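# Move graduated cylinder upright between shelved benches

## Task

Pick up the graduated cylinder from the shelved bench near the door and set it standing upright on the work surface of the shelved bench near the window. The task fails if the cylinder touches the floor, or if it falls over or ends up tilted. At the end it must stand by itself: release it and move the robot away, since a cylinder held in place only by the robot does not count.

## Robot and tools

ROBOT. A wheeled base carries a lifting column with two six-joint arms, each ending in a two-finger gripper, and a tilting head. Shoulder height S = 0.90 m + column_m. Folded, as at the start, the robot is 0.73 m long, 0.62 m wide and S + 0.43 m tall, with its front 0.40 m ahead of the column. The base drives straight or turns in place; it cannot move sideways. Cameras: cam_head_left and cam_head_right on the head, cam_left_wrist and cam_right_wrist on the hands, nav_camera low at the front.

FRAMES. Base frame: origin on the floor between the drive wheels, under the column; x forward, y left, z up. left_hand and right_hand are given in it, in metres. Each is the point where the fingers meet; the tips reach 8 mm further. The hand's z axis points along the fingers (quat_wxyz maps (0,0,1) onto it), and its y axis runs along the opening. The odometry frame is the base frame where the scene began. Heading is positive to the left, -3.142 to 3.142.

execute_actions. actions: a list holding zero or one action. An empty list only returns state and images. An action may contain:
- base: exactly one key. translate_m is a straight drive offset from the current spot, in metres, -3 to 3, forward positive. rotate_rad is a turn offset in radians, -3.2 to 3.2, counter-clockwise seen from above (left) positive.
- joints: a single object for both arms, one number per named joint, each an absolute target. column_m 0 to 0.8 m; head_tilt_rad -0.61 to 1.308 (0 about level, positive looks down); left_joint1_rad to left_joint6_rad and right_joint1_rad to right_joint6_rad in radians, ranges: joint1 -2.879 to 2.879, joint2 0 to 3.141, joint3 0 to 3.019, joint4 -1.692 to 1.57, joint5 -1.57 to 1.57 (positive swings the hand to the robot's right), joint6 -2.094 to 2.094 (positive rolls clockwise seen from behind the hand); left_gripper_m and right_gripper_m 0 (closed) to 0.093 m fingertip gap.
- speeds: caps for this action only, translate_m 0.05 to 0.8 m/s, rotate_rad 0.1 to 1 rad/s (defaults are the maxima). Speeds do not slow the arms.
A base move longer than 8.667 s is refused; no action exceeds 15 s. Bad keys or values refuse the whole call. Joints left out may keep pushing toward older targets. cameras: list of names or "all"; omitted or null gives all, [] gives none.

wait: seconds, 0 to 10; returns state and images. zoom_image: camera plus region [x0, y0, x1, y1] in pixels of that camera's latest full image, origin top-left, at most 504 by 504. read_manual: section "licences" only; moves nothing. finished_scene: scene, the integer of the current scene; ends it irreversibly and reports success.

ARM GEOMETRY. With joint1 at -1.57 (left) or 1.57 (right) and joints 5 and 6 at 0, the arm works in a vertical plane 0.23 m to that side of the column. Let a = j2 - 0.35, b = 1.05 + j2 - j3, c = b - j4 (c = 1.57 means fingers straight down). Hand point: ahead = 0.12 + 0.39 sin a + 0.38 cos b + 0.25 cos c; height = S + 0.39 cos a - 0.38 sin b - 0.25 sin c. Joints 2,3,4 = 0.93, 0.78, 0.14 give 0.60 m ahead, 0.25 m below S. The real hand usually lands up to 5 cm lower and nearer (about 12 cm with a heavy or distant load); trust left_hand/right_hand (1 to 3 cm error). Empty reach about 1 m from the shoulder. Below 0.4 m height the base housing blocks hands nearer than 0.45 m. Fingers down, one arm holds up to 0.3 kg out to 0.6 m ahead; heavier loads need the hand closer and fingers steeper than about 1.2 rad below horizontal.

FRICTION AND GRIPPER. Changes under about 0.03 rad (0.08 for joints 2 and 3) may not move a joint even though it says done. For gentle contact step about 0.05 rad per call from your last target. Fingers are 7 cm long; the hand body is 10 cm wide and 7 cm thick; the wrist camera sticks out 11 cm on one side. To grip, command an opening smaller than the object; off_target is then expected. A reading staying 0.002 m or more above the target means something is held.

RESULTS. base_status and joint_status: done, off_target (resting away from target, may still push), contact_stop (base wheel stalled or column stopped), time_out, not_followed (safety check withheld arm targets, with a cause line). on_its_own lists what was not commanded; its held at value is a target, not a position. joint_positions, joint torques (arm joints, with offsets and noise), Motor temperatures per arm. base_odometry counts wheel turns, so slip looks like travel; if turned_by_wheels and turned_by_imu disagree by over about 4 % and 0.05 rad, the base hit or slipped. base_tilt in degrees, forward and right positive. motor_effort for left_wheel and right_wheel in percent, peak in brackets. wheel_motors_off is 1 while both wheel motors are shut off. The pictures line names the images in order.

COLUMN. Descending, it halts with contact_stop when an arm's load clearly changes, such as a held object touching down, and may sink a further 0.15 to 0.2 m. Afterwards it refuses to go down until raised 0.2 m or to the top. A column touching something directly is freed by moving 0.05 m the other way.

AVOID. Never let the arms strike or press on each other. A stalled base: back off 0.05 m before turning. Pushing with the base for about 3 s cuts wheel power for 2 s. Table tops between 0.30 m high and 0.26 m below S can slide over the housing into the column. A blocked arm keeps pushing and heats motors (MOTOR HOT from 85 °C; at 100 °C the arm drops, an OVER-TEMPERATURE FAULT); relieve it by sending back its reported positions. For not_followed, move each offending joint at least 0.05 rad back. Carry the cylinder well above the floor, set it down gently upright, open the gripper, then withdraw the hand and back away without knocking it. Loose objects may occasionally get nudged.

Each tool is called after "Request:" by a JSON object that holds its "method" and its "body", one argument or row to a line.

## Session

Request:
{"method": "execute_actions", "body": {
  "actions": []
}}

Scene clock: 0.00 s.
Joint torques (N m, as the arm reports them, + toward a larger angle): no reading
Motor temperatures (°C, as the motors report them): left_arm=[20 27 21 21 20 19] | right_arm=[23 22 20 20 23 20]
base_odometry: x=+0.000 y=+0.000 heading=+0.000 (m, m, rad; odometry frame)
turned_by_wheels: +0.000 (rad since the last result)
turned_by_imu: +0.000 (rad since the last result)
base_tilt: forward=+0.3 right=+0.2 (deg)
base_status: not commanded
joint_positions: column_m=+0.552 head_tilt_rad=+0.880 left_joint1_rad=-1.547 left_joint2_rad=+0.893 left_joint3_rad=+0.379 left_joint4_rad=-0.978 left_joint5_rad=-0.021 left_joint6_rad=+0.002 left_gripper_m=+0.095 right_joint1_rad=+1.545 right_joint2_rad=+0.872 right_joint3_rad=+0.423 right_joint4_rad=-0.904 right_joint5_rad=+0.001 right_joint6_rad=+0.061 right_gripper_m=+0.094
joint_status: not commanded
wheel_motors_off: 0
motor_effort: left_wheel=+5 right_wheel=+1 (%)
left_hand: x=+0.1249 y=+0.2327 z=+1.2617 quat_wxyz=(+0.466, +0.004, -0.885, -0.015) (m; base frame)
right_hand: x=+0.1641 y=-0.2313 z=+1.2400 quat_wxyz=(+0.403, -0.038, -0.914, +0.020) (m; base frame)
pictures: cam_head_left, cam_head_right, cam_left_wrist, cam_right_wrist, nav_camera
Images, in order (width x height): cam_head_left 504x504, cam_head_right 504x504, cam_left_wrist 504x504, cam_right_wrist 504x504, nav_camera 504x504.

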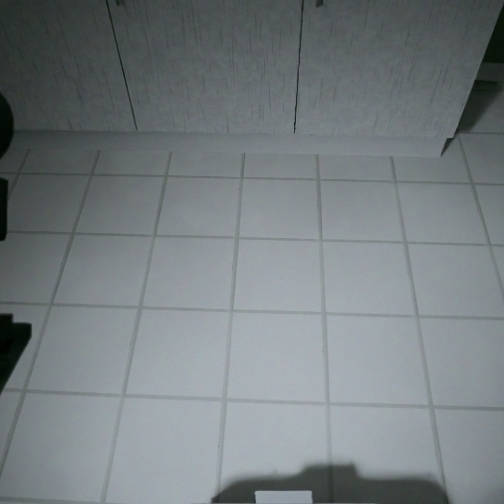

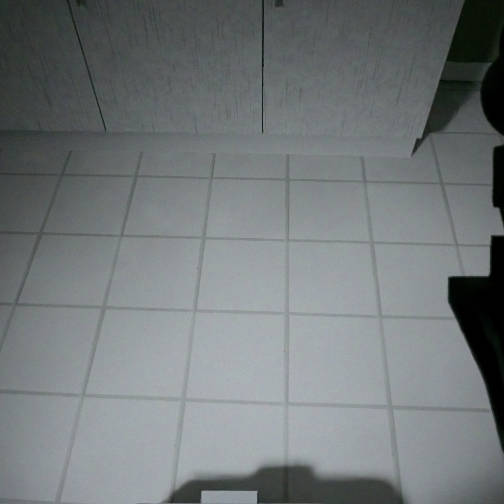

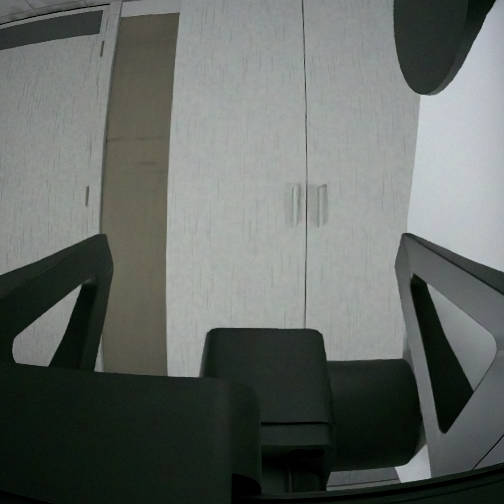

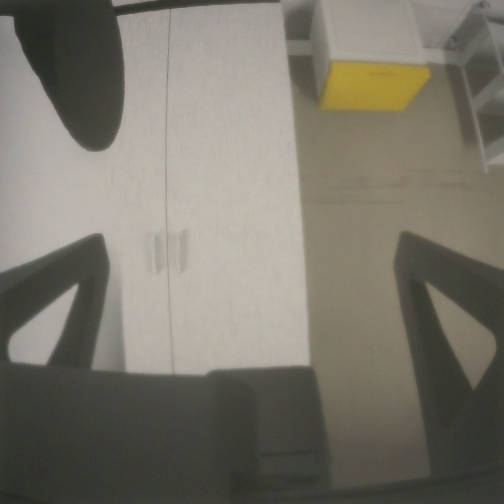

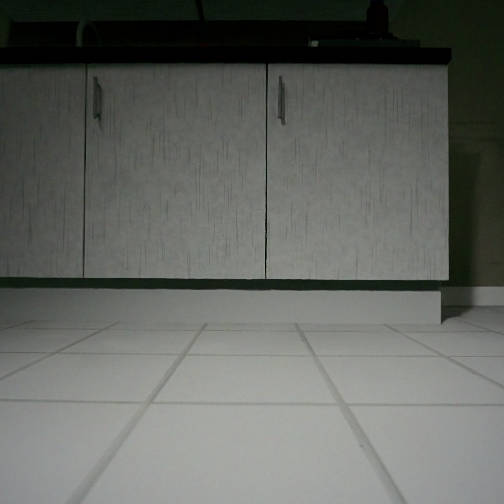

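Request:
{"method": "execute_actions", "body": {
  "actions": [
    {"base": {"rotate_rad": 1.57}, "joints": {"head_tilt_rad": 0.3, "column_m": 0.42}}
  ],
  "cameras": ["cam_head_left", "cam_head_right", "nav_camera", "cam_right_wrist"]
}}

Scene clock: 5.53 s.
Joint torques (N m, as the arm reports them, + toward a larger angle): left_arm=[ 0.5  -9.31 -1.55 -1.01 -0.07 -0.02] | right_arm=[-0.62 -5.76 -0.62 -1.24  0.04  0.  ]
Motor temperatures (°C, as the motors report them): left_arm=[20 27 21 21 20 19] | right_arm=[23 23 20 20 23 20]
base_odometry: x=+0.000 y=+0.000 heading=+1.569 (m, m, rad; odometry frame)
turned_by_wheels: +1.569 (rad since the last result)
turned_by_imu: +1.582 (rad since the last result)
base_tilt: forward=+0.4 right=+0.1 (deg)
base_status: done
joint_positions: column_m=+0.420 head_tilt_rad=+0.319 left_joint1_rad=-1.547 left_joint2_rad=+0.893 left_joint3_rad=+0.379 left_joint4_rad=-0.978 left_joint5_rad=-0.021 left_joint6_rad=+0.002 left_gripper_m=+0.095 right_joint1_rad=+1.545 right_joint2_rad=+0.872 right_joint3_rad=+0.423 right_joint4_rad=-0.904 right_joint5_rad=+0.001 right_joint6_rad=+0.061 right_gripper_m=+0.094
joint_status: all done
wheel_motors_off: 0
motor_effort: left_wheel=-3(43) right_wheel=+3(56) (%)
left_hand: x=+0.1249 y=+0.2327 z=+1.1301 quat_wxyz=(+0.466, +0.004, -0.885, -0.015) (m; base frame)
right_hand: x=+0.1641 y=-0.2313 z=+1.1084 quat_wxyz=(+0.403, -0.038, -0.914, +0.020) (m; base frame)
pictures: cam_head_left, cam_head_right, cam_right_wrist, nav_camera
Images, in order (width x height): cam_head_left 504x504, cam_head_right 504x504, cam_right_wrist 504x504, nav_camera 504x504.

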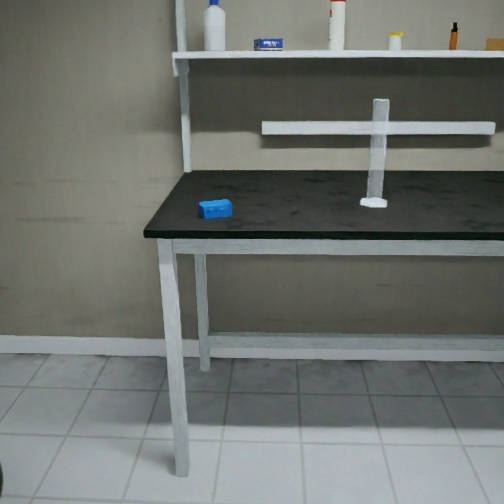

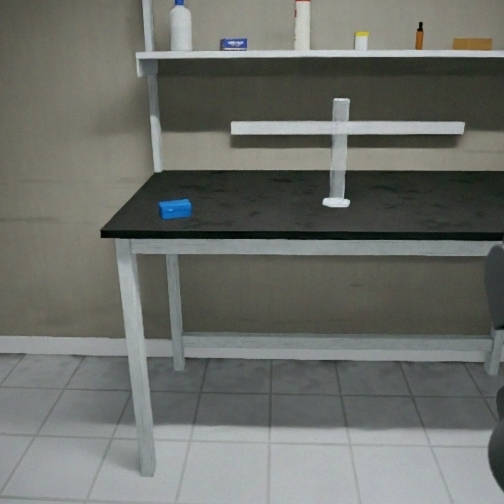

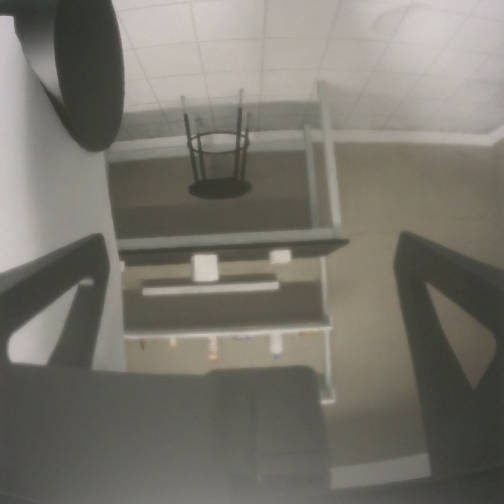

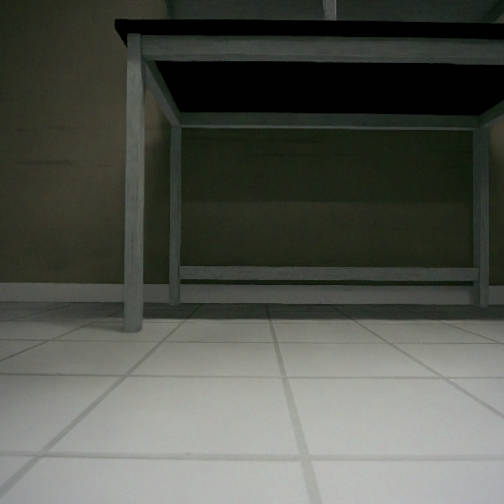

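Request:
{"method": "execute_actions", "body": {
  "actions": [
    {"base": {"rotate_rad": -0.055}, "joints": {"column_m": 0.4, "head_tilt_rad": 0.4, "right_joint1_rad": 1.57, "right_joint2_rad": 1.33, "right_joint3_rad": 1.1, "right_joint4_rad": 1.18, "right_joint5_rad": 0.0, "right_joint6_rad": 0.0, "right_gripper_m": 0.093}}
  ],
  "cameras": ["cam_right_wrist"]
}}

Request:
{"method": "execute_actions", "body": {
  "actions": [
    {"base": {"translate_m": 0.6}}
  ],
  "cameras": ["cam_head_right", "cam_right_wrist"]
}}

Scene clock: 23.60 s.
Joint torques (N m, as the arm reports them, + toward a larger angle): left_arm=[ 0.44 -9.14 -1.5  -1.02 -0.07 -0.02] | right_arm=[ -0.03 -15.39   3.84   2.35  -0.01  -0.14]
Motor temperatures (°C, as the motors report them): left_arm=[20 27 21 21 20 19] | right_arm=[23 23 20 20 23 20]
base_odometry: x=+0.000 y=+0.000 heading=+1.515 (m, m, rad; odometry frame)
turned_by_wheels: -0.054 (rad since the last result)
turned_by_imu: -0.053 (rad since the last result)
base_tilt: forward=+0.3 right=+0.2 (deg)
base_status: done
joint_positions: column_m=+0.400 head_tilt_rad=+0.405 left_joint1_rad=-1.547 left_joint2_rad=+0.893 left_joint3_rad=+0.379 left_joint4_rad=-0.978 left_joint5_rad=-0.021 left_joint6_rad=+0.002 left_gripper_m=+0.095 right_joint1_rad=+1.562 right_joint2_rad=+1.333 right_joint3_rad=+1.099 right_joint4_rad=+1.156 right_joint5_rad=+0.001 right_joint6_rad=+0.011 right_gripper_m=+0.093
joint_status: all done
wheel_motors_off: 0
motor_effort: left_wheel=+7(22) right_wheel=-5(20) (%)
left_hand: x=+0.1249 y=+0.2327 z=+1.1101 quat_wxyz=(+0.466, +0.004, -0.885, -0.015) (m; base frame)
right_hand: x=+0.7981 y=-0.2300 z=+1.1172 quat_wxyz=(-0.661, -0.004, -0.750, +0.001) (m; base frame)
pictures: cam_right_wrist
Images, in order (width x height): cam_right_wrist 504x504.

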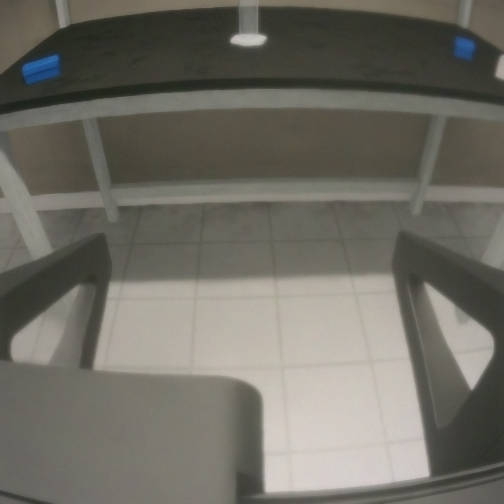

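Scene clock: 26.27 s.
Joint torques (N m, as the arm reports them, + toward a larger angle): left_arm=[ 0.48 -9.45 -1.78 -1.01 -0.07 -0.02] | right_arm=[  0.03 -15.51   3.87   2.35   0.    -0.14]
Motor temperatures (°C, as the motors report them): left_arm=[20 27 21 21 20 19] | right_arm=[23 24 20 20 23 20]
base_odometry: x=+0.033 y=+0.599 heading=+1.516 (m, m, rad; odometry frame)
turned_by_wheels: +0.001 (rad since the last result)
turned_by_imu: +0.003 (rad since the last result)
base_tilt: forward=+0.3 right=+0.2 (deg)
base_status: done
joint_positions: column_m=+0.400 head_tilt_rad=+0.405 left_joint1_rad=-1.547 left_joint2_rad=+0.893 left_joint3_rad=+0.381 left_joint4_rad=-0.978 left_joint5_rad=-0.021 left_joint6_rad=+0.002 left_gripper_m=+0.095 right_joint1_rad=+1.562 right_joint2_rad=+1.333 right_joint3_rad=+1.099 right_joint4_rad=+1.156 right_joint5_rad=+0.001 right_joint6_rad=+0.011 right_gripper_m=+0.093
joint_status: not commanded
wheel_motors_off: 0
motor_effort: left_wheel=+1(71) right_wheel=-1(52) (%)
left_hand: x=+0.1263 y=+0.2327 z=+1.1095 quat_wxyz=(+0.465, +0.004, -0.885, -0.015) (m; base frame)
right_hand: x=+0.7981 y=-0.2300 z=+1.1172 quat_wxyz=(-0.661, -0.004, -0.750, +0.001) (m; base frame)
pictures: cam_head_right, cam_right_wrist
Images, in order (width x height): cam_head_right 504x504, cam_right_wrist 504x504.

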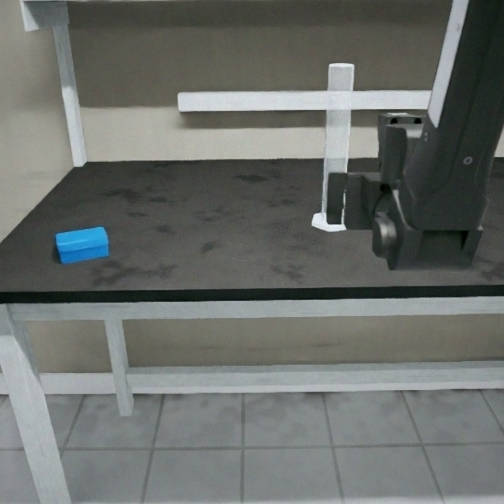

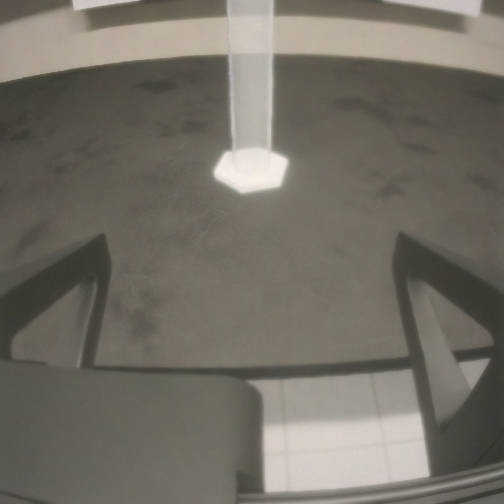

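Request:
{"method": "execute_actions", "body": {
  "actions": [
    {"base": {"translate_m": 0.28}, "speeds": {"translate_m": 0.3}}
  ],
  "cameras": ["cam_head_right", "cam_right_wrist"]
}}

Scene clock: 33.20 s.
Joint torques (N m, as the arm reports them, + toward a larger angle): left_arm=[ 0.48 -9.23 -1.56 -1.05 -0.06 -0.02] | right_arm=[  0.02 -15.4    3.91   2.35   0.    -0.13]
Motor temperatures (°C, as the motors report them): left_arm=[20 27 21 21 20 19] | right_arm=[23 25 21 21 23 20]
base_odometry: x=+0.048 y=+0.879 heading=+1.517 (m, m, rad; odometry frame)
turned_by_wheels: +0.001 (rad since the last result)
turned_by_imu: +0.004 (rad since the last result)
base_tilt: forward=+0.4 right=+0.2 (deg)
base_status: done
joint_positions: column_m=+0.400 head_tilt_rad=+0.405 left_joint1_rad=-1.547 left_joint2_rad=+0.893 left_joint3_rad=+0.379 left_joint4_rad=-0.978 left_joint5_rad=-0.021 left_joint6_rad=+0.002 left_gripper_m=+0.095 right_joint1_rad=+1.562 right_joint2_rad=+1.333 right_joint3_rad=+1.099 right_joint4_rad=+1.156 right_joint5_rad=+0.001 right_joint6_rad=+0.011 right_gripper_m=+0.093
joint_status: not commanded
wheel_motors_off: 0
motor_effort: left_wheel=+1(40) right_wheel=-1(43) (%)
left_hand: x=+0.1251 y=+0.2327 z=+1.1100 quat_wxyz=(+0.466, +0.004, -0.885, -0.015) (m; base frame)
right_hand: x=+0.7980 y=-0.2300 z=+1.1171 quat_wxyz=(-0.661, -0.004, -0.750, +0.001) (m; base frame)
pictures: cam_head_right, cam_right_wrist
Images, in order (width x height): cam_head_right 504x504, cam_right_wrist 504x504.

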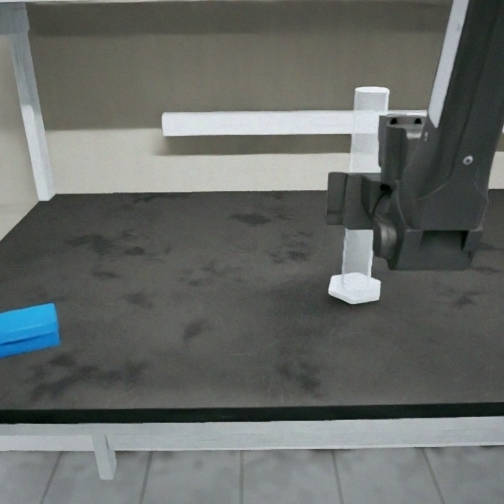

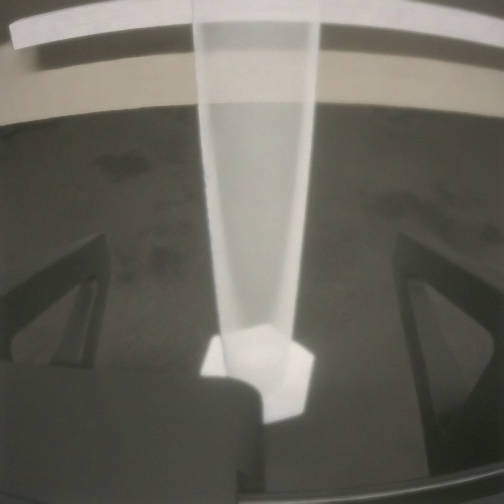

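Request:
{"method": "execute_actions", "body": {
  "actions": [
    {"base": {"translate_m": 0.083}, "speeds": {"translate_m": 0.1}}
  ],
  "cameras": ["cam_head_right", "cam_right_wrist"]
}}

Scene clock: 38.03 s.
Joint torques (N m, as the arm reports them, + toward a larger angle): left_arm=[ 0.5  -9.24 -1.52 -1.04 -0.06 -0.02] | right_arm=[ -0.13 -15.45   3.99   2.33   0.    -0.13]
Motor temperatures (°C, as the motors report them): left_arm=[20 27 21 21 20 19] | right_arm=[23 26 21 21 23 20]
base_odometry: x=+0.053 y=+0.962 heading=+1.518 (m, m, rad; odometry frame)
turned_by_wheels: +0.001 (rad since the last result)
turned_by_imu: +0.003 (rad since the last result)
base_tilt: forward=+0.4 right=+0.1 (deg)
base_status: done
joint_positions: column_m=+0.400 head_tilt_rad=+0.405 left_joint1_rad=-1.547 left_joint2_rad=+0.893 left_joint3_rad=+0.379 left_joint4_rad=-0.978 left_joint5_rad=-0.021 left_joint6_rad=+0.002 left_gripper_m=+0.095 right_joint1_rad=+1.562 right_joint2_rad=+1.333 right_joint3_rad=+1.098 right_joint4_rad=+1.156 right_joint5_rad=+0.001 right_joint6_rad=+0.011 right_gripper_m=+0.093
joint_status: not commanded
wheel_motors_off: 0
motor_effort: left_wheel=+1(36) right_wheel=+0(34) (%)
left_hand: x=+0.1249 y=+0.2327 z=+1.1101 quat_wxyz=(+0.466, +0.004, -0.885, -0.015) (m; base frame)
right_hand: x=+0.7977 y=-0.2300 z=+1.1168 quat_wxyz=(-0.661, -0.004, -0.750, +0.001) (m; base frame)
pictures: cam_head_right, cam_right_wrist
Images, in order (width x height): cam_head_right 504x504, cam_right_wrist 504x504.

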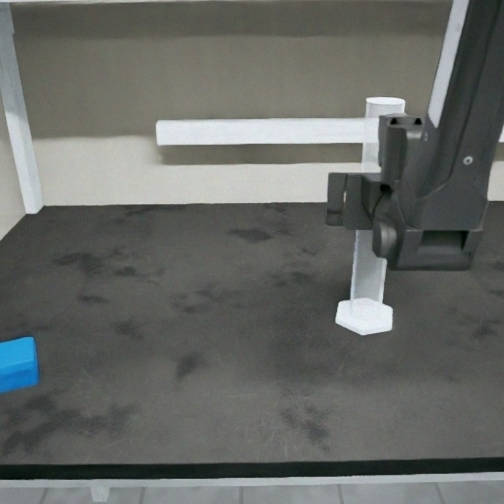

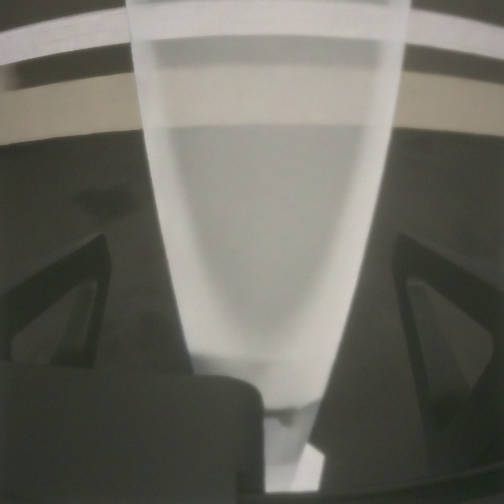

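Good position. Close the gripper.

Request:
{"method": "execute_actions", "body": {
  "actions": [
    {"joints": {"right_gripper_m": 0.02}}
  ],
  "cameras": ["cam_right_wrist"]
}}

Request:
{"method": "execute_actions", "body": {
  "actions": [
    {"joints": {"column_m": 0.45}}
  ],
  "cameras": ["cam_head_right"]
}}

Scene clock: 42.43 s.
Joint torques (N m, as the arm reports them, + toward a larger angle): left_arm=[ 0.51 -9.25 -1.52 -1.03 -0.06 -0.02] | right_arm=[  0.08 -15.57   3.97   2.31  -0.01  -0.13]
Motor temperatures (°C, as the motors report them): left_arm=[20 27 21 21 20 19] | right_arm=[23 26 21 21 23 20]
base_odometry: x=+0.053 y=+0.962 heading=+1.518 (m, m, rad; odometry frame)
turned_by_wheels: +0.000 (rad since the last result)
turned_by_imu: +0.002 (rad since the last result)
base_tilt: forward=+0.3 right=+0.2 (deg)
base_status: not commanded
joint_positions: column_m=+0.400 head_tilt_rad=+0.405 left_joint1_rad=-1.547 left_joint2_rad=+0.893 left_joint3_rad=+0.379 left_joint4_rad=-0.978 left_joint5_rad=-0.021 left_joint6_rad=+0.002 left_gripper_m=+0.095 right_joint1_rad=+1.562 right_joint2_rad=+1.333 right_joint3_rad=+1.098 right_joint4_rad=+1.156 right_joint5_rad=+0.001 right_joint6_rad=+0.011 right_gripper_m=+0.042
joint_status: right_gripper_m off_target (ended at +0.042, target +0.020)
wheel_motors_off: 0
motor_effort: left_wheel=+1(1) right_wheel=+1(0) (%)
left_hand: x=+0.1249 y=+0.2327 z=+1.1101 quat_wxyz=(+0.466, +0.004, -0.885, -0.015) (m; base frame)
right_hand: x=+0.7977 y=-0.2301 z=+1.1168 quat_wxyz=(-0.661, -0.004, -0.750, +0.001) (m; base frame)
pictures: cam_right_wrist
Images, in order (width x height): cam_right_wrist 504x504.

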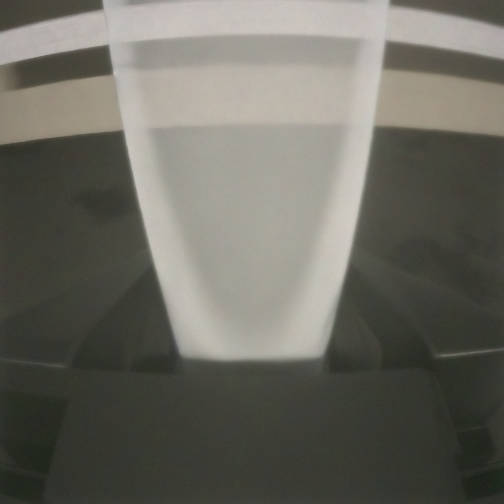

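Scene clock: 43.67 s.
Joint torques (N m, as the arm reports them, + toward a larger angle): left_arm=[ 0.49 -9.27 -1.56 -1.03 -0.06 -0.02] | right_arm=[ -0.03 -15.53   3.95   2.32  -0.01  -0.13]
Motor temperatures (°C, as the motors report them): left_arm=[20 27 21 21 20 19] | right_arm=[23 26 21 21 23 20]
base_odometry: x=+0.053 y=+0.962 heading=+1.518 (m, m, rad; odometry frame)
turned_by_wheels: +0.000 (rad since the last result)
turned_by_imu: +0.001 (rad since the last result)
base_tilt: forward=+0.3 right=+0.1 (deg)
base_status: not commanded
joint_positions: column_m=+0.450 head_tilt_rad=+0.405 left_joint1_rad=-1.547 left_joint2_rad=+0.893 left_joint3_rad=+0.379 left_joint4_rad=-0.978 left_joint5_rad=-0.021 left_joint6_rad=+0.002 left_gripper_m=+0.095 right_joint1_rad=+1.562 right_joint2_rad=+1.333 right_joint3_rad=+1.098 right_joint4_rad=+1.156 right_joint5_rad=+0.001 right_joint6_rad=+0.011 right_gripper_m=+0.042
joint_status: all done
wheel_motors_off: 0
motor_effort: left_wheel=+1(1) right_wheel=-1(2) (%)
left_hand: x=+0.1249 y=+0.2327 z=+1.1599 quat_wxyz=(+0.466, +0.004, -0.885, -0.015) (m; base frame)
right_hand: x=+0.7977 y=-0.2301 z=+1.1667 quat_wxyz=(-0.661, -0.004, -0.750, +0.001) (m; base frame)
pictures: cam_head_right
Images, in order (width x height): cam_head_right 504x504.

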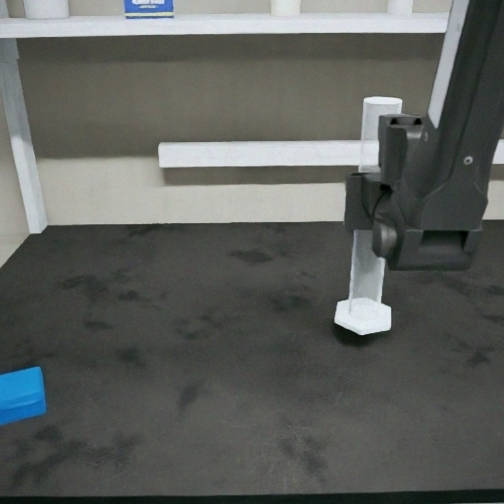

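Request:
{"method": "execute_actions", "body": {
  "actions": [
    {"base": {"translate_m": -1.1}, "joints": {"column_m": 0.55}, "speeds": {"translate_m": 0.6}}
  ],
  "cameras": ["cam_left_wrist"]
}}

Request:
{"method": "execute_actions", "body": {
  "actions": [
    {"base": {"rotate_rad": -2.95}, "joints": {"head_tilt_rad": 0.3}, "speeds": {"rotate_rad": 0.9}}
  ],
  "cameras": ["cam_head_left", "cam_head_right", "nav_camera"]
}}

Scene clock: 54.20 s.
Joint torques (N m, as the arm reports them, + toward a larger angle): left_arm=[ 0.46 -9.22 -1.45 -0.99 -0.07 -0.02] | right_arm=[  0.05 -15.38   4.04   2.33  -0.02  -0.13]
Motor temperatures (°C, as the motors report them): left_arm=[20 27 21 21 20 19] | right_arm=[23 27 21 21 23 20]
base_odometry: x=-0.005 y=-0.137 heading=+1.519 (m, m, rad; odometry frame)
turned_by_wheels: +0.001 (rad since the last result)
turned_by_imu: +0.002 (rad since the last result)
base_tilt: forward=+0.3 right=+0.2 (deg)
base_status: done
joint_positions: column_m=+0.550 head_tilt_rad=+0.405 left_joint1_rad=-1.547 left_joint2_rad=+0.893 left_joint3_rad=+0.378 left_joint4_rad=-0.978 left_joint5_rad=-0.021 left_joint6_rad=+0.002 left_gripper_m=+0.095 right_joint1_rad=+1.562 right_joint2_rad=+1.333 right_joint3_rad=+1.098 right_joint4_rad=+1.156 right_joint5_rad=+0.001 right_joint6_rad=+0.011 right_gripper_m=+0.042
joint_status: all done
wheel_motors_off: 0
motor_effort: left_wheel=+2(61) right_wheel=-3(62) (%)
left_hand: x=+0.1243 y=+0.2326 z=+1.2601 quat_wxyz=(+0.466, +0.004, -0.885, -0.015) (m; base frame)
right_hand: x=+0.7974 y=-0.2301 z=+1.2664 quat_wxyz=(-0.661, -0.004, -0.751, +0.001) (m; base frame)
pictures: cam_left_wrist
Images, in order (width x height): cam_left_wrist 504x504.

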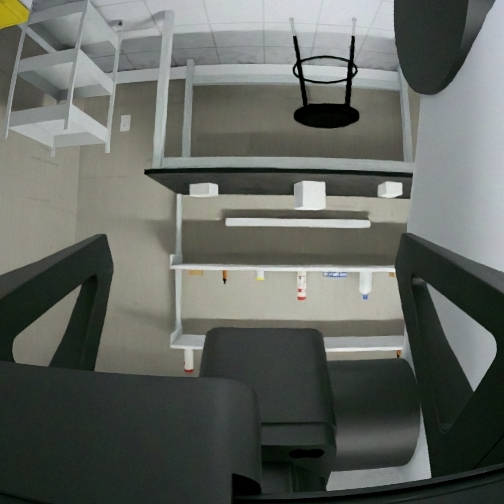

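Scene clock: 58.90 s.
Joint torques (N m, as the arm reports them, + toward a larger angle): left_arm=[ 0.47 -9.25 -1.48 -1.02 -0.06 -0.02] | right_arm=[ -0.28 -15.49   4.04   2.33  -0.01  -0.13]
Motor temperatures (°C, as the motors report them): left_arm=[20 27 21 21 20 19] | right_arm=[23 27 21 21 23 20]
base_odometry: x=-0.005 y=-0.137 heading=-1.430 (m, m, rad; odometry frame)
turned_by_wheels: -2.949 (rad since the last result)
turned_by_imu: -2.972 (rad since the last result)
base_tilt: forward=+0.4 right=+0.1 (deg)
base_status: done
joint_positions: column_m=+0.550 head_tilt_rad=+0.319 left_joint1_rad=-1.547 left_joint2_rad=+0.893 left_joint3_rad=+0.378 left_joint4_rad=-0.978 left_joint5_rad=-0.021 left_joint6_rad=+0.002 left_gripper_m=+0.095 right_joint1_rad=+1.566 right_joint2_rad=+1.333 right_joint3_rad=+1.098 right_joint4_rad=+1.156 right_joint5_rad=+0.001 right_joint6_rad=+0.011 right_gripper_m=+0.042
joint_status: all done
wheel_motors_off: 0
motor_effort: left_wheel=+4(60) right_wheel=-4(52) (%)
left_hand: x=+0.1243 y=+0.2326 z=+1.2601 quat_wxyz=(+0.466, +0.004, -0.885, -0.015) (m; base frame)
right_hand: x=+0.7974 y=-0.2283 z=+1.2664 quat_wxyz=(-0.661, -0.004, -0.751, -0.001) (m; base frame)
pictures: cam_head_left, cam_head_right, nav_camera
Images, in order (width x height): cam_head_left 504x504, cam_head_right 504x504, nav_camera 504x504.

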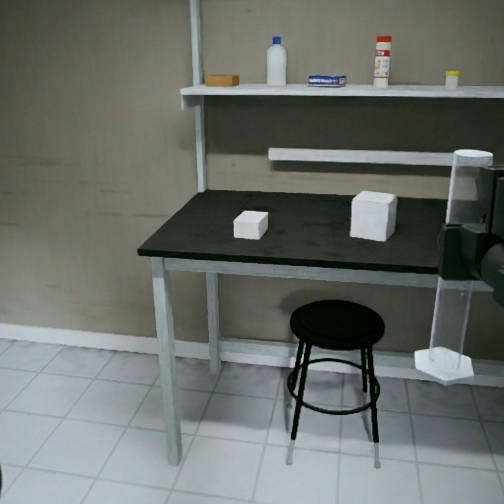

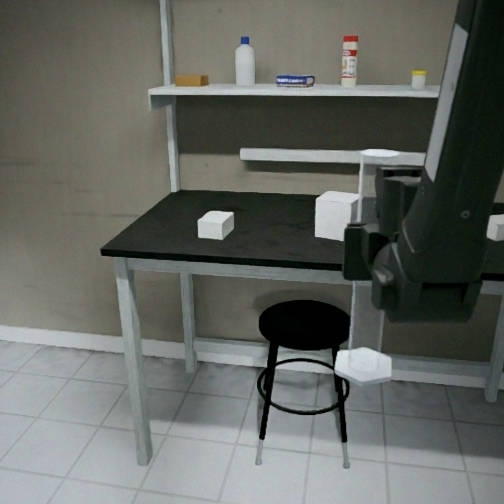

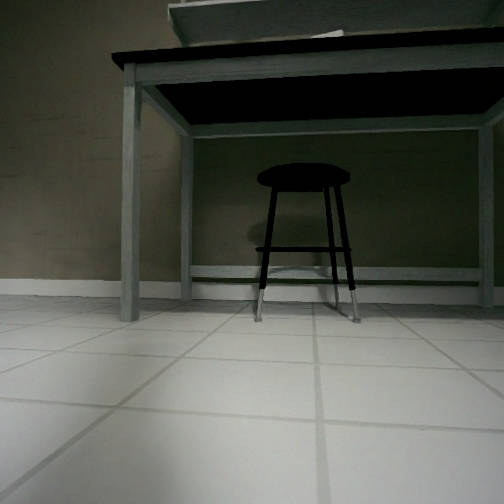

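Request:
{"method": "execute_actions", "body": {
  "actions": [
    {"base": {"rotate_rad": 0.047}, "joints": {"column_m": 0.51}}
  ],
  "cameras": []
}}

Request:
{"method": "execute_actions", "body": {
  "actions": [
    {"base": {"translate_m": 0.65}, "joints": {"column_m": 0.46, "head_tilt_rad": 0.5}, "speeds": {"translate_m": 0.6}}
  ],
  "cameras": ["cam_head_left", "cam_head_right", "nav_camera"]
}}

Scene clock: 71.73 s.
Joint torques (N m, as the arm reports them, + toward a larger angle): left_arm=[ 0.48 -9.28 -1.44 -1.03 -0.06 -0.02] | right_arm=[ -0.18 -15.53   4.04   2.33  -0.01  -0.13]
Motor temperatures (°C, as the motors report them): left_arm=[20 27 21 21 20 19] | right_arm=[23 28 21 21 23 20]
base_odometry: x=-0.005 y=-0.137 heading=-1.384 (m, m, rad; odometry frame)
turned_by_wheels: +0.046 (rad since the last result)
turned_by_imu: +0.049 (rad since the last result)
base_tilt: forward=+0.3 right=+0.2 (deg)
base_status: done
joint_positions: column_m=+0.510 head_tilt_rad=+0.319 left_joint1_rad=-1.547 left_joint2_rad=+0.893 left_joint3_rad=+0.378 left_joint4_rad=-0.978 left_joint5_rad=-0.021 left_joint6_rad=+0.002 left_gripper_m=+0.095 right_joint1_rad=+1.567 right_joint2_rad=+1.333 right_joint3_rad=+1.098 right_joint4_rad=+1.156 right_joint5_rad=+0.001 right_joint6_rad=+0.011 right_gripper_m=+0.042
joint_status: all done
wheel_motors_off: 0
motor_effort: left_wheel=-6(21) right_wheel=+4(18) (%)
left_hand: x=+0.1243 y=+0.2326 z=+1.2203 quat_wxyz=(+0.466, +0.004, -0.885, -0.015) (m; base frame)
right_hand: x=+0.7974 y=-0.2275 z=+1.2265 quat_wxyz=(-0.661, -0.004, -0.751, -0.001) (m; base frame)
pictures: none
No camera images: the call's "cameras" was empty. Leave "cameras" out to get every camera's image.

Scene clock: 74.50 s.
Joint torques (N m, as the arm reports them, + toward a larger angle): left_arm=[ 0.43 -9.22 -1.72 -1.01 -0.07 -0.02] | right_arm=[ -0.22 -15.3    4.12   2.35  -0.01  -0.12]
Motor temperatures (°C, as the motors report them): left_arm=[20 27 21 21 20 19] | right_arm=[23 28 21 21 23 20]
base_odometry: x=+0.115 y=-0.776 heading=-1.385 (m, m, rad; odometry frame)
turned_by_wheels: -0.001 (rad since the last result)
turned_by_imu: +0.002 (rad since the last result)
base_tilt: forward=+0.4 right=+0.2 (deg)
base_status: done
joint_positions: column_m=+0.460 head_tilt_rad=+0.505 left_joint1_rad=-1.547 left_joint2_rad=+0.893 left_joint3_rad=+0.381 left_joint4_rad=-0.978 left_joint5_rad=-0.021 left_joint6_rad=+0.002 left_gripper_m=+0.095 right_joint1_rad=+1.567 right_joint2_rad=+1.333 right_joint3_rad=+1.097 right_joint4_rad=+1.156 right_joint5_rad=+0.001 right_joint6_rad=+0.011 right_gripper_m=+0.042
joint_status: all done
wheel_motors_off: 0
motor_effort: left_wheel=-1(52) right_wheel=-1(67) (%)
left_hand: x=+0.1261 y=+0.2327 z=+1.1696 quat_wxyz=(+0.465, +0.004, -0.885, -0.015) (m; base frame)
right_hand: x=+0.7972 y=-0.2275 z=+1.1764 quat_wxyz=(-0.660, -0.004, -0.751, -0.001) (m; base frame)
pictures: cam_head_left, cam_head_right, nav_camera
Images, in order (width x height): cam_head_left 504x504, cam_head_right 504x504, nav_camera 504x504.

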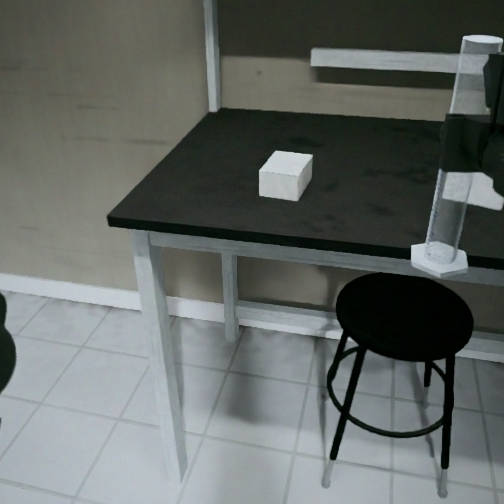

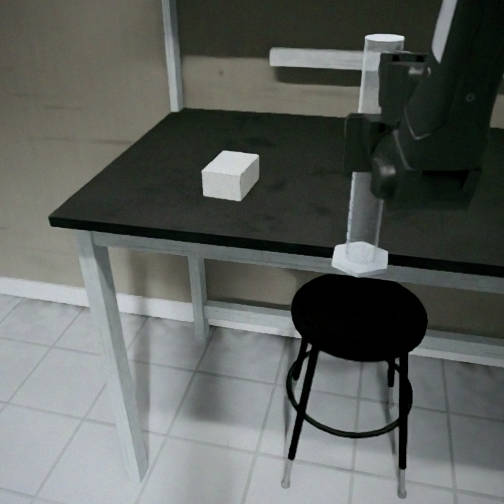

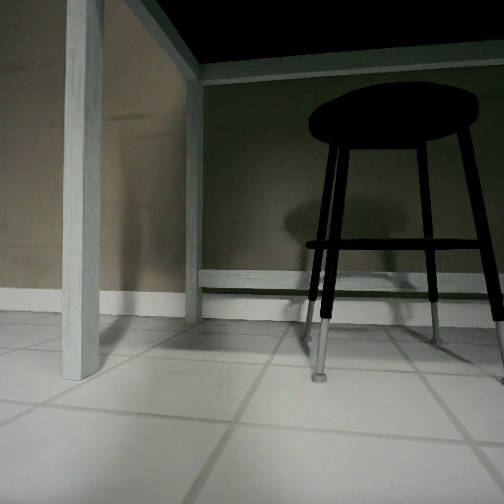

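Request:
{"method": "execute_actions", "body": {
  "actions": [
    {"base": {"translate_m": 0.37}, "speeds": {"translate_m": 0.35}}
  ],
  "cameras": ["cam_head_left", "cam_head_right"]
}}

Scene clock: 85.03 s.
Joint torques (N m, as the arm reports them, + toward a larger angle): left_arm=[ 0.53 -9.36 -1.63 -1.02 -0.07 -0.03] | right_arm=[ -0.39 -15.41   4.13   2.33  -0.02  -0.13]
Motor temperatures (°C, as the motors report them): left_arm=[20 27 21 21 20 19] | right_arm=[23 29 21 21 23 20]
base_odometry: x=+0.184 y=-1.139 heading=-1.386 (m, m, rad; odometry frame)
turned_by_wheels: -0.001 (rad since the last result)
turned_by_imu: +0.002 (rad since the last result)
base_tilt: forward=+0.2 right=+0.1 (deg)
base_status: done
joint_positions: column_m=+0.460 head_tilt_rad=+0.505 left_joint1_rad=-1.547 left_joint2_rad=+0.893 left_joint3_rad=+0.379 left_joint4_rad=-0.978 left_joint5_rad=-0.021 left_joint6_rad=+0.002 left_gripper_m=+0.095 right_joint1_rad=+1.567 right_joint2_rad=+1.333 right_joint3_rad=+1.096 right_joint4_rad=+1.156 right_joint5_rad=+0.001 right_joint6_rad=+0.011 right_gripper_m=+0.042
joint_status: not commanded
wheel_motors_off: 0
motor_effort: left_wheel=-2(39) right_wheel=+2(38) (%)
left_hand: x=+0.1251 y=+0.2327 z=+1.1700 quat_wxyz=(+0.466, +0.004, -0.885, -0.015) (m; base frame)
right_hand: x=+0.7969 y=-0.2275 z=+1.1761 quat_wxyz=(-0.660, -0.004, -0.751, -0.001) (m; base frame)
pictures: cam_head_left, cam_head_right
Images, in order (width x height): cam_head_left 504x504, cam_head_right 504x504.

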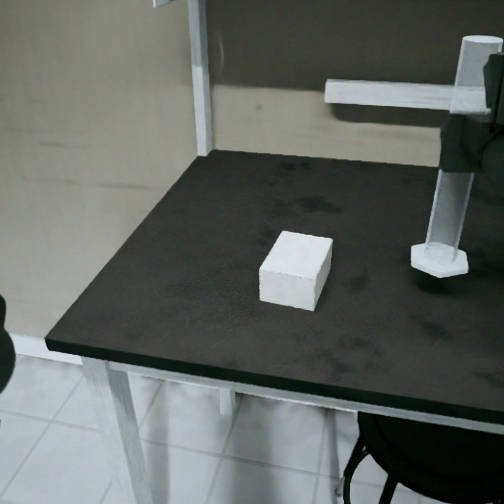

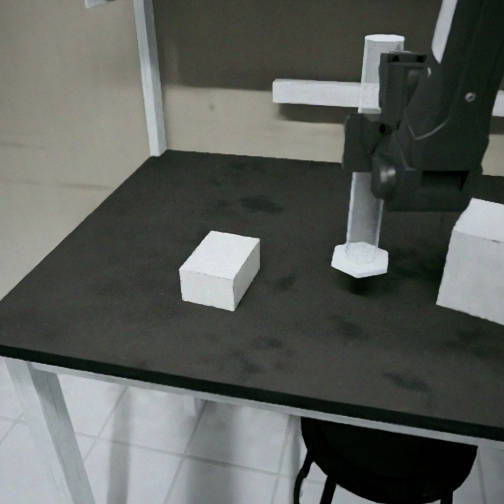

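Request:
{"method": "execute_actions", "body": {
  "actions": [
    {"joints": {"column_m": 0.415}}
  ],
  "cameras": ["cam_head_right"]
}}

Request:
{"method": "zoom_image", "body": {
  "camera": "cam_head_right",
  "region": [300, 210, 420, 310]
}}

Scene clock: 89.13 s.
Joint torques (N m, as the arm reports them, + toward a larger angle): left_arm=[ 0.49 -9.23 -1.53 -1.03 -0.07 -0.02] | right_arm=[ -0.39 -15.4    4.14   2.32  -0.02  -0.13]
Motor temperatures (°C, as the motors report them): left_arm=[20 27 21 21 20 19] | right_arm=[23 29 21 21 23 20]
base_odometry: x=+0.184 y=-1.139 heading=-1.386 (m, m, rad; odometry frame)
turned_by_wheels: +0.000 (rad since the last result)
turned_by_imu: +0.002 (rad since the last result)
base_tilt: forward=+0.3 right=+0.2 (deg)
base_status: not commanded
joint_positions: column_m=+0.415 head_tilt_rad=+0.505 left_joint1_rad=-1.547 left_joint2_rad=+0.893 left_joint3_rad=+0.379 left_joint4_rad=-0.978 left_joint5_rad=-0.021 left_joint6_rad=+0.002 left_gripper_m=+0.095 right_joint1_rad=+1.567 right_joint2_rad=+1.333 right_joint3_rad=+1.096 right_joint4_rad=+1.156 right_joint5_rad=+0.001 right_joint6_rad=+0.011 right_gripper_m=+0.042
joint_status: all done
wheel_motors_off: 0
motor_effort: left_wheel=-3(2) right_wheel=+2(4) (%)
left_hand: x=+0.1251 y=+0.2327 z=+1.1250 quat_wxyz=(+0.466, +0.004, -0.885, -0.015) (m; base frame)
right_hand: x=+0.7969 y=-0.2275 z=+1.1311 quat_wxyz=(-0.660, -0.004, -0.751, -0.001) (m; base frame)
pictures: cam_head_right
Images, in order (width x height): cam_head_right 504x504.

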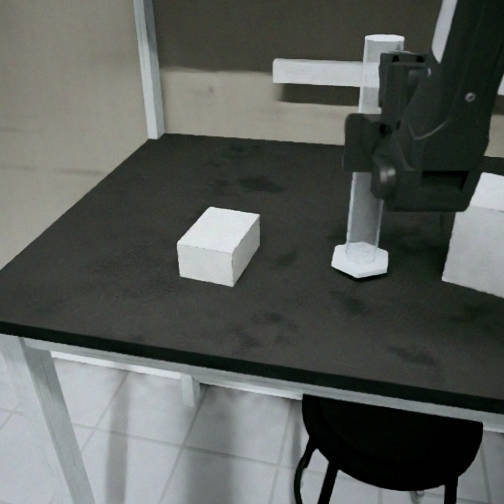

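Region (300, 210, 420, 310) of cam_head_right's 504x504 image, scaled by 4.200, with more detail than that image has.

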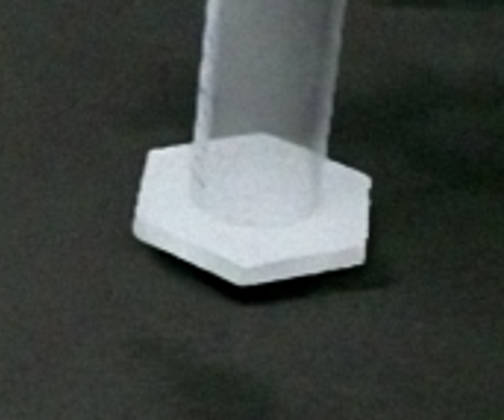

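Request:
{"method": "execute_actions", "body": {
  "actions": [
    {"joints": {"column_m": 0.403}}
  ],
  "cameras": ["cam_head_right"]
}}

Request:
{"method": "zoom_image", "body": {
  "camera": "cam_head_right",
  "region": [300, 210, 420, 310]
}}

Scene clock: 93.37 s.
Joint torques (N m, as the arm reports them, + toward a larger angle): left_arm=[ 0.53 -9.31 -1.55 -1.02 -0.08 -0.02] | right_arm=[ -0.36 -15.29   4.15   2.33  -0.02  -0.13]
Motor temperatures (°C, as the motors report them): left_arm=[20 27 21 21 20 19] | right_arm=[23 29 21 21 23 20]
base_odometry: x=+0.184 y=-1.139 heading=-1.386 (m, m, rad; odometry frame)
turned_by_wheels: +0.000 (rad since the last result)
turned_by_imu: +0.002 (rad since the last result)
base_tilt: forward=+0.3 right=+0.2 (deg)
base_status: not commanded
joint_positions: column_m=+0.403 head_tilt_rad=+0.505 left_joint1_rad=-1.547 left_joint2_rad=+0.893 left_joint3_rad=+0.379 left_joint4_rad=-0.978 left_joint5_rad=-0.021 left_joint6_rad=+0.002 left_gripper_m=+0.095 right_joint1_rad=+1.567 right_joint2_rad=+1.333 right_joint3_rad=+1.096 right_joint4_rad=+1.156 right_joint5_rad=+0.001 right_joint6_rad=+0.011 right_gripper_m=+0.042
joint_status: all done
wheel_motors_off: 0
motor_effort: left_wheel=-3(3) right_wheel=+1(3) (%)
left_hand: x=+0.1251 y=+0.2327 z=+1.1130 quat_wxyz=(+0.466, +0.004, -0.885, -0.015) (m; base frame)
right_hand: x=+0.7969 y=-0.2275 z=+1.1192 quat_wxyz=(-0.660, -0.004, -0.751, -0.001) (m; base frame)
pictures: cam_head_right
Images, in order (width x height): cam_head_right 504x504.

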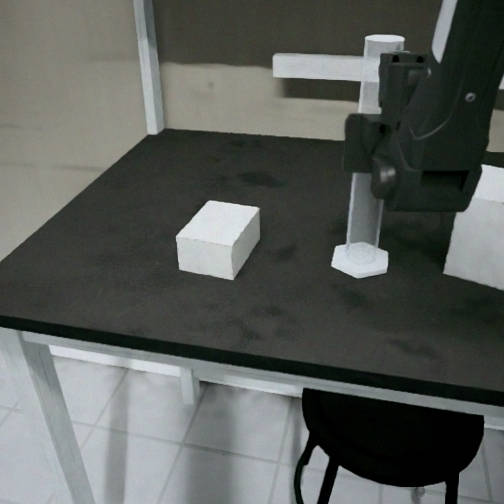

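Region (300, 210, 420, 310) of cam_head_right's 504x504 image, scaled by 4.200, with more detail than that image has.

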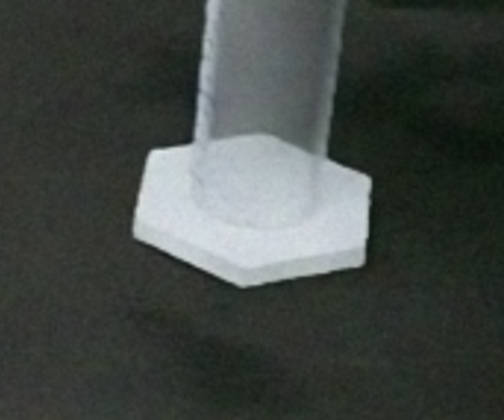

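It is essentially resting on the surface. Release and back away.

Request:
{"method": "execute_actions", "body": {
  "actions": [
    {"joints": {"right_gripper_m": 0.093}}
  ],
  "cameras": ["cam_right_wrist"]
}}

Request:
{"method": "execute_actions", "body": {
  "actions": [
    {"base": {"translate_m": -0.5}, "speeds": {"translate_m": 0.5}}
  ],
  "cameras": ["cam_head_left", "cam_right_wrist"]
}}

Scene clock: 98.13 s.
Joint torques (N m, as the arm reports them, + toward a larger angle): left_arm=[ 0.52 -9.38 -1.57 -1.04 -0.07 -0.01] | right_arm=[ -0.36 -15.36   4.17   2.34  -0.02  -0.14]
Motor temperatures (°C, as the motors report them): left_arm=[20 27 21 21 20 19] | right_arm=[23 29 21 21 23 21]
base_odometry: x=+0.184 y=-1.139 heading=-1.386 (m, m, rad; odometry frame)
turned_by_wheels: +0.000 (rad since the last result)
turned_by_imu: +0.002 (rad since the last result)
base_tilt: forward=+0.3 right=+0.2 (deg)
base_status: not commanded
joint_positions: column_m=+0.403 head_tilt_rad=+0.505 left_joint1_rad=-1.547 left_joint2_rad=+0.893 left_joint3_rad=+0.379 left_joint4_rad=-0.978 left_joint5_rad=-0.021 left_joint6_rad=+0.002 left_gripper_m=+0.095 right_joint1_rad=+1.567 right_joint2_rad=+1.333 right_joint3_rad=+1.096 right_joint4_rad=+1.156 right_joint5_rad=+0.001 right_joint6_rad=+0.011 right_gripper_m=+0.093
joint_status: all done
wheel_motors_off: 0
motor_effort: left_wheel=-3(2) right_wheel=+2(4) (%)
left_hand: x=+0.1251 y=+0.2327 z=+1.1130 quat_wxyz=(+0.466, +0.004, -0.885, -0.015) (m; base frame)
right_hand: x=+0.7969 y=-0.2275 z=+1.1192 quat_wxyz=(-0.660, -0.004, -0.751, -0.001) (m; base frame)
pictures: cam_right_wrist
Images, in order (width x height): cam_right_wrist 504x504.

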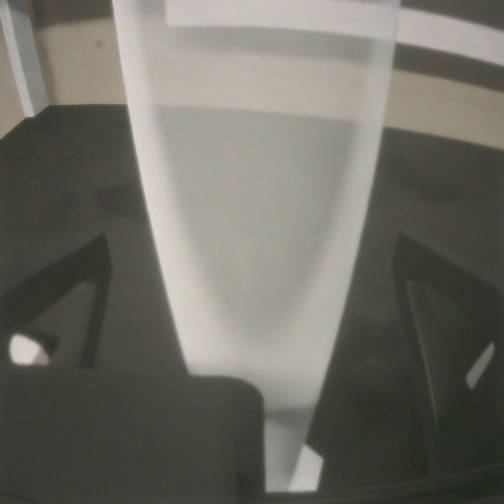

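Scene clock: 100.63 s.
Joint torques (N m, as the arm reports them, + toward a larger angle): left_arm=[ 0.49 -9.22 -1.35 -1.08 -0.07 -0.02] | right_arm=[ -0.33 -15.37   4.29   2.32  -0.01  -0.14]
Motor temperatures (°C, as the motors report them): left_arm=[20 27 21 21 20 19] | right_arm=[23 29 21 21 23 21]
base_odometry: x=+0.092 y=-0.648 heading=-1.388 (m, m, rad; odometry frame)
turned_by_wheels: -0.002 (rad since the last result)
turned_by_imu: -0.002 (rad since the last result)
base_tilt: forward=+0.4 right=+0.2 (deg)
base_status: done
joint_positions: column_m=+0.403 head_tilt_rad=+0.505 left_joint1_rad=-1.547 left_joint2_rad=+0.892 left_joint3_rad=+0.377 left_joint4_rad=-0.978 left_joint5_rad=-0.021 left_joint6_rad=+0.002 left_gripper_m=+0.095 right_joint1_rad=+1.567 right_joint2_rad=+1.333 right_joint3_rad=+1.095 right_joint4_rad=+1.156 right_joint5_rad=+0.001 right_joint6_rad=+0.011 right_gripper_m=+0.093
joint_status: not commanded
wheel_motors_off: 0
motor_effort: left_wheel=+0(38) right_wheel=-1(58) (%)
left_hand: x=+0.1241 y=+0.2326 z=+1.1135 quat_wxyz=(+0.466, +0.004, -0.885, -0.015) (m; base frame)
right_hand: x=+0.7963 y=-0.2275 z=+1.1186 quat_wxyz=(-0.660, -0.004, -0.752, -0.001) (m; base frame)
pictures: cam_head_left, cam_right_wrist
Images, in order (width x height): cam_head_left 504x504, cam_right_wrist 504x504.

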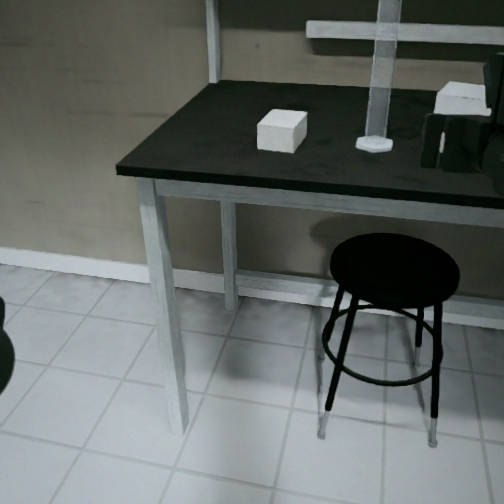

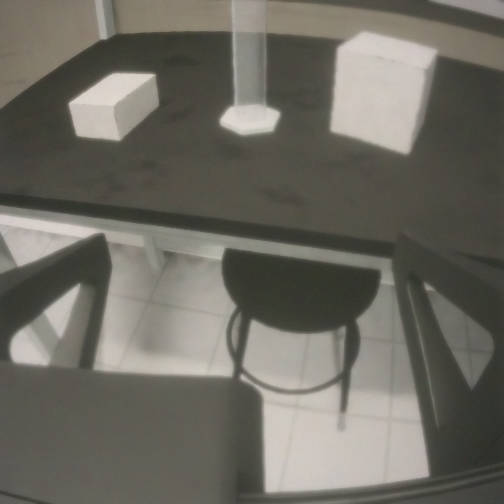

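Request:
{"method": "finished_scene", "body": {
  "scene": 2
}}

The scene is finished: the task was done.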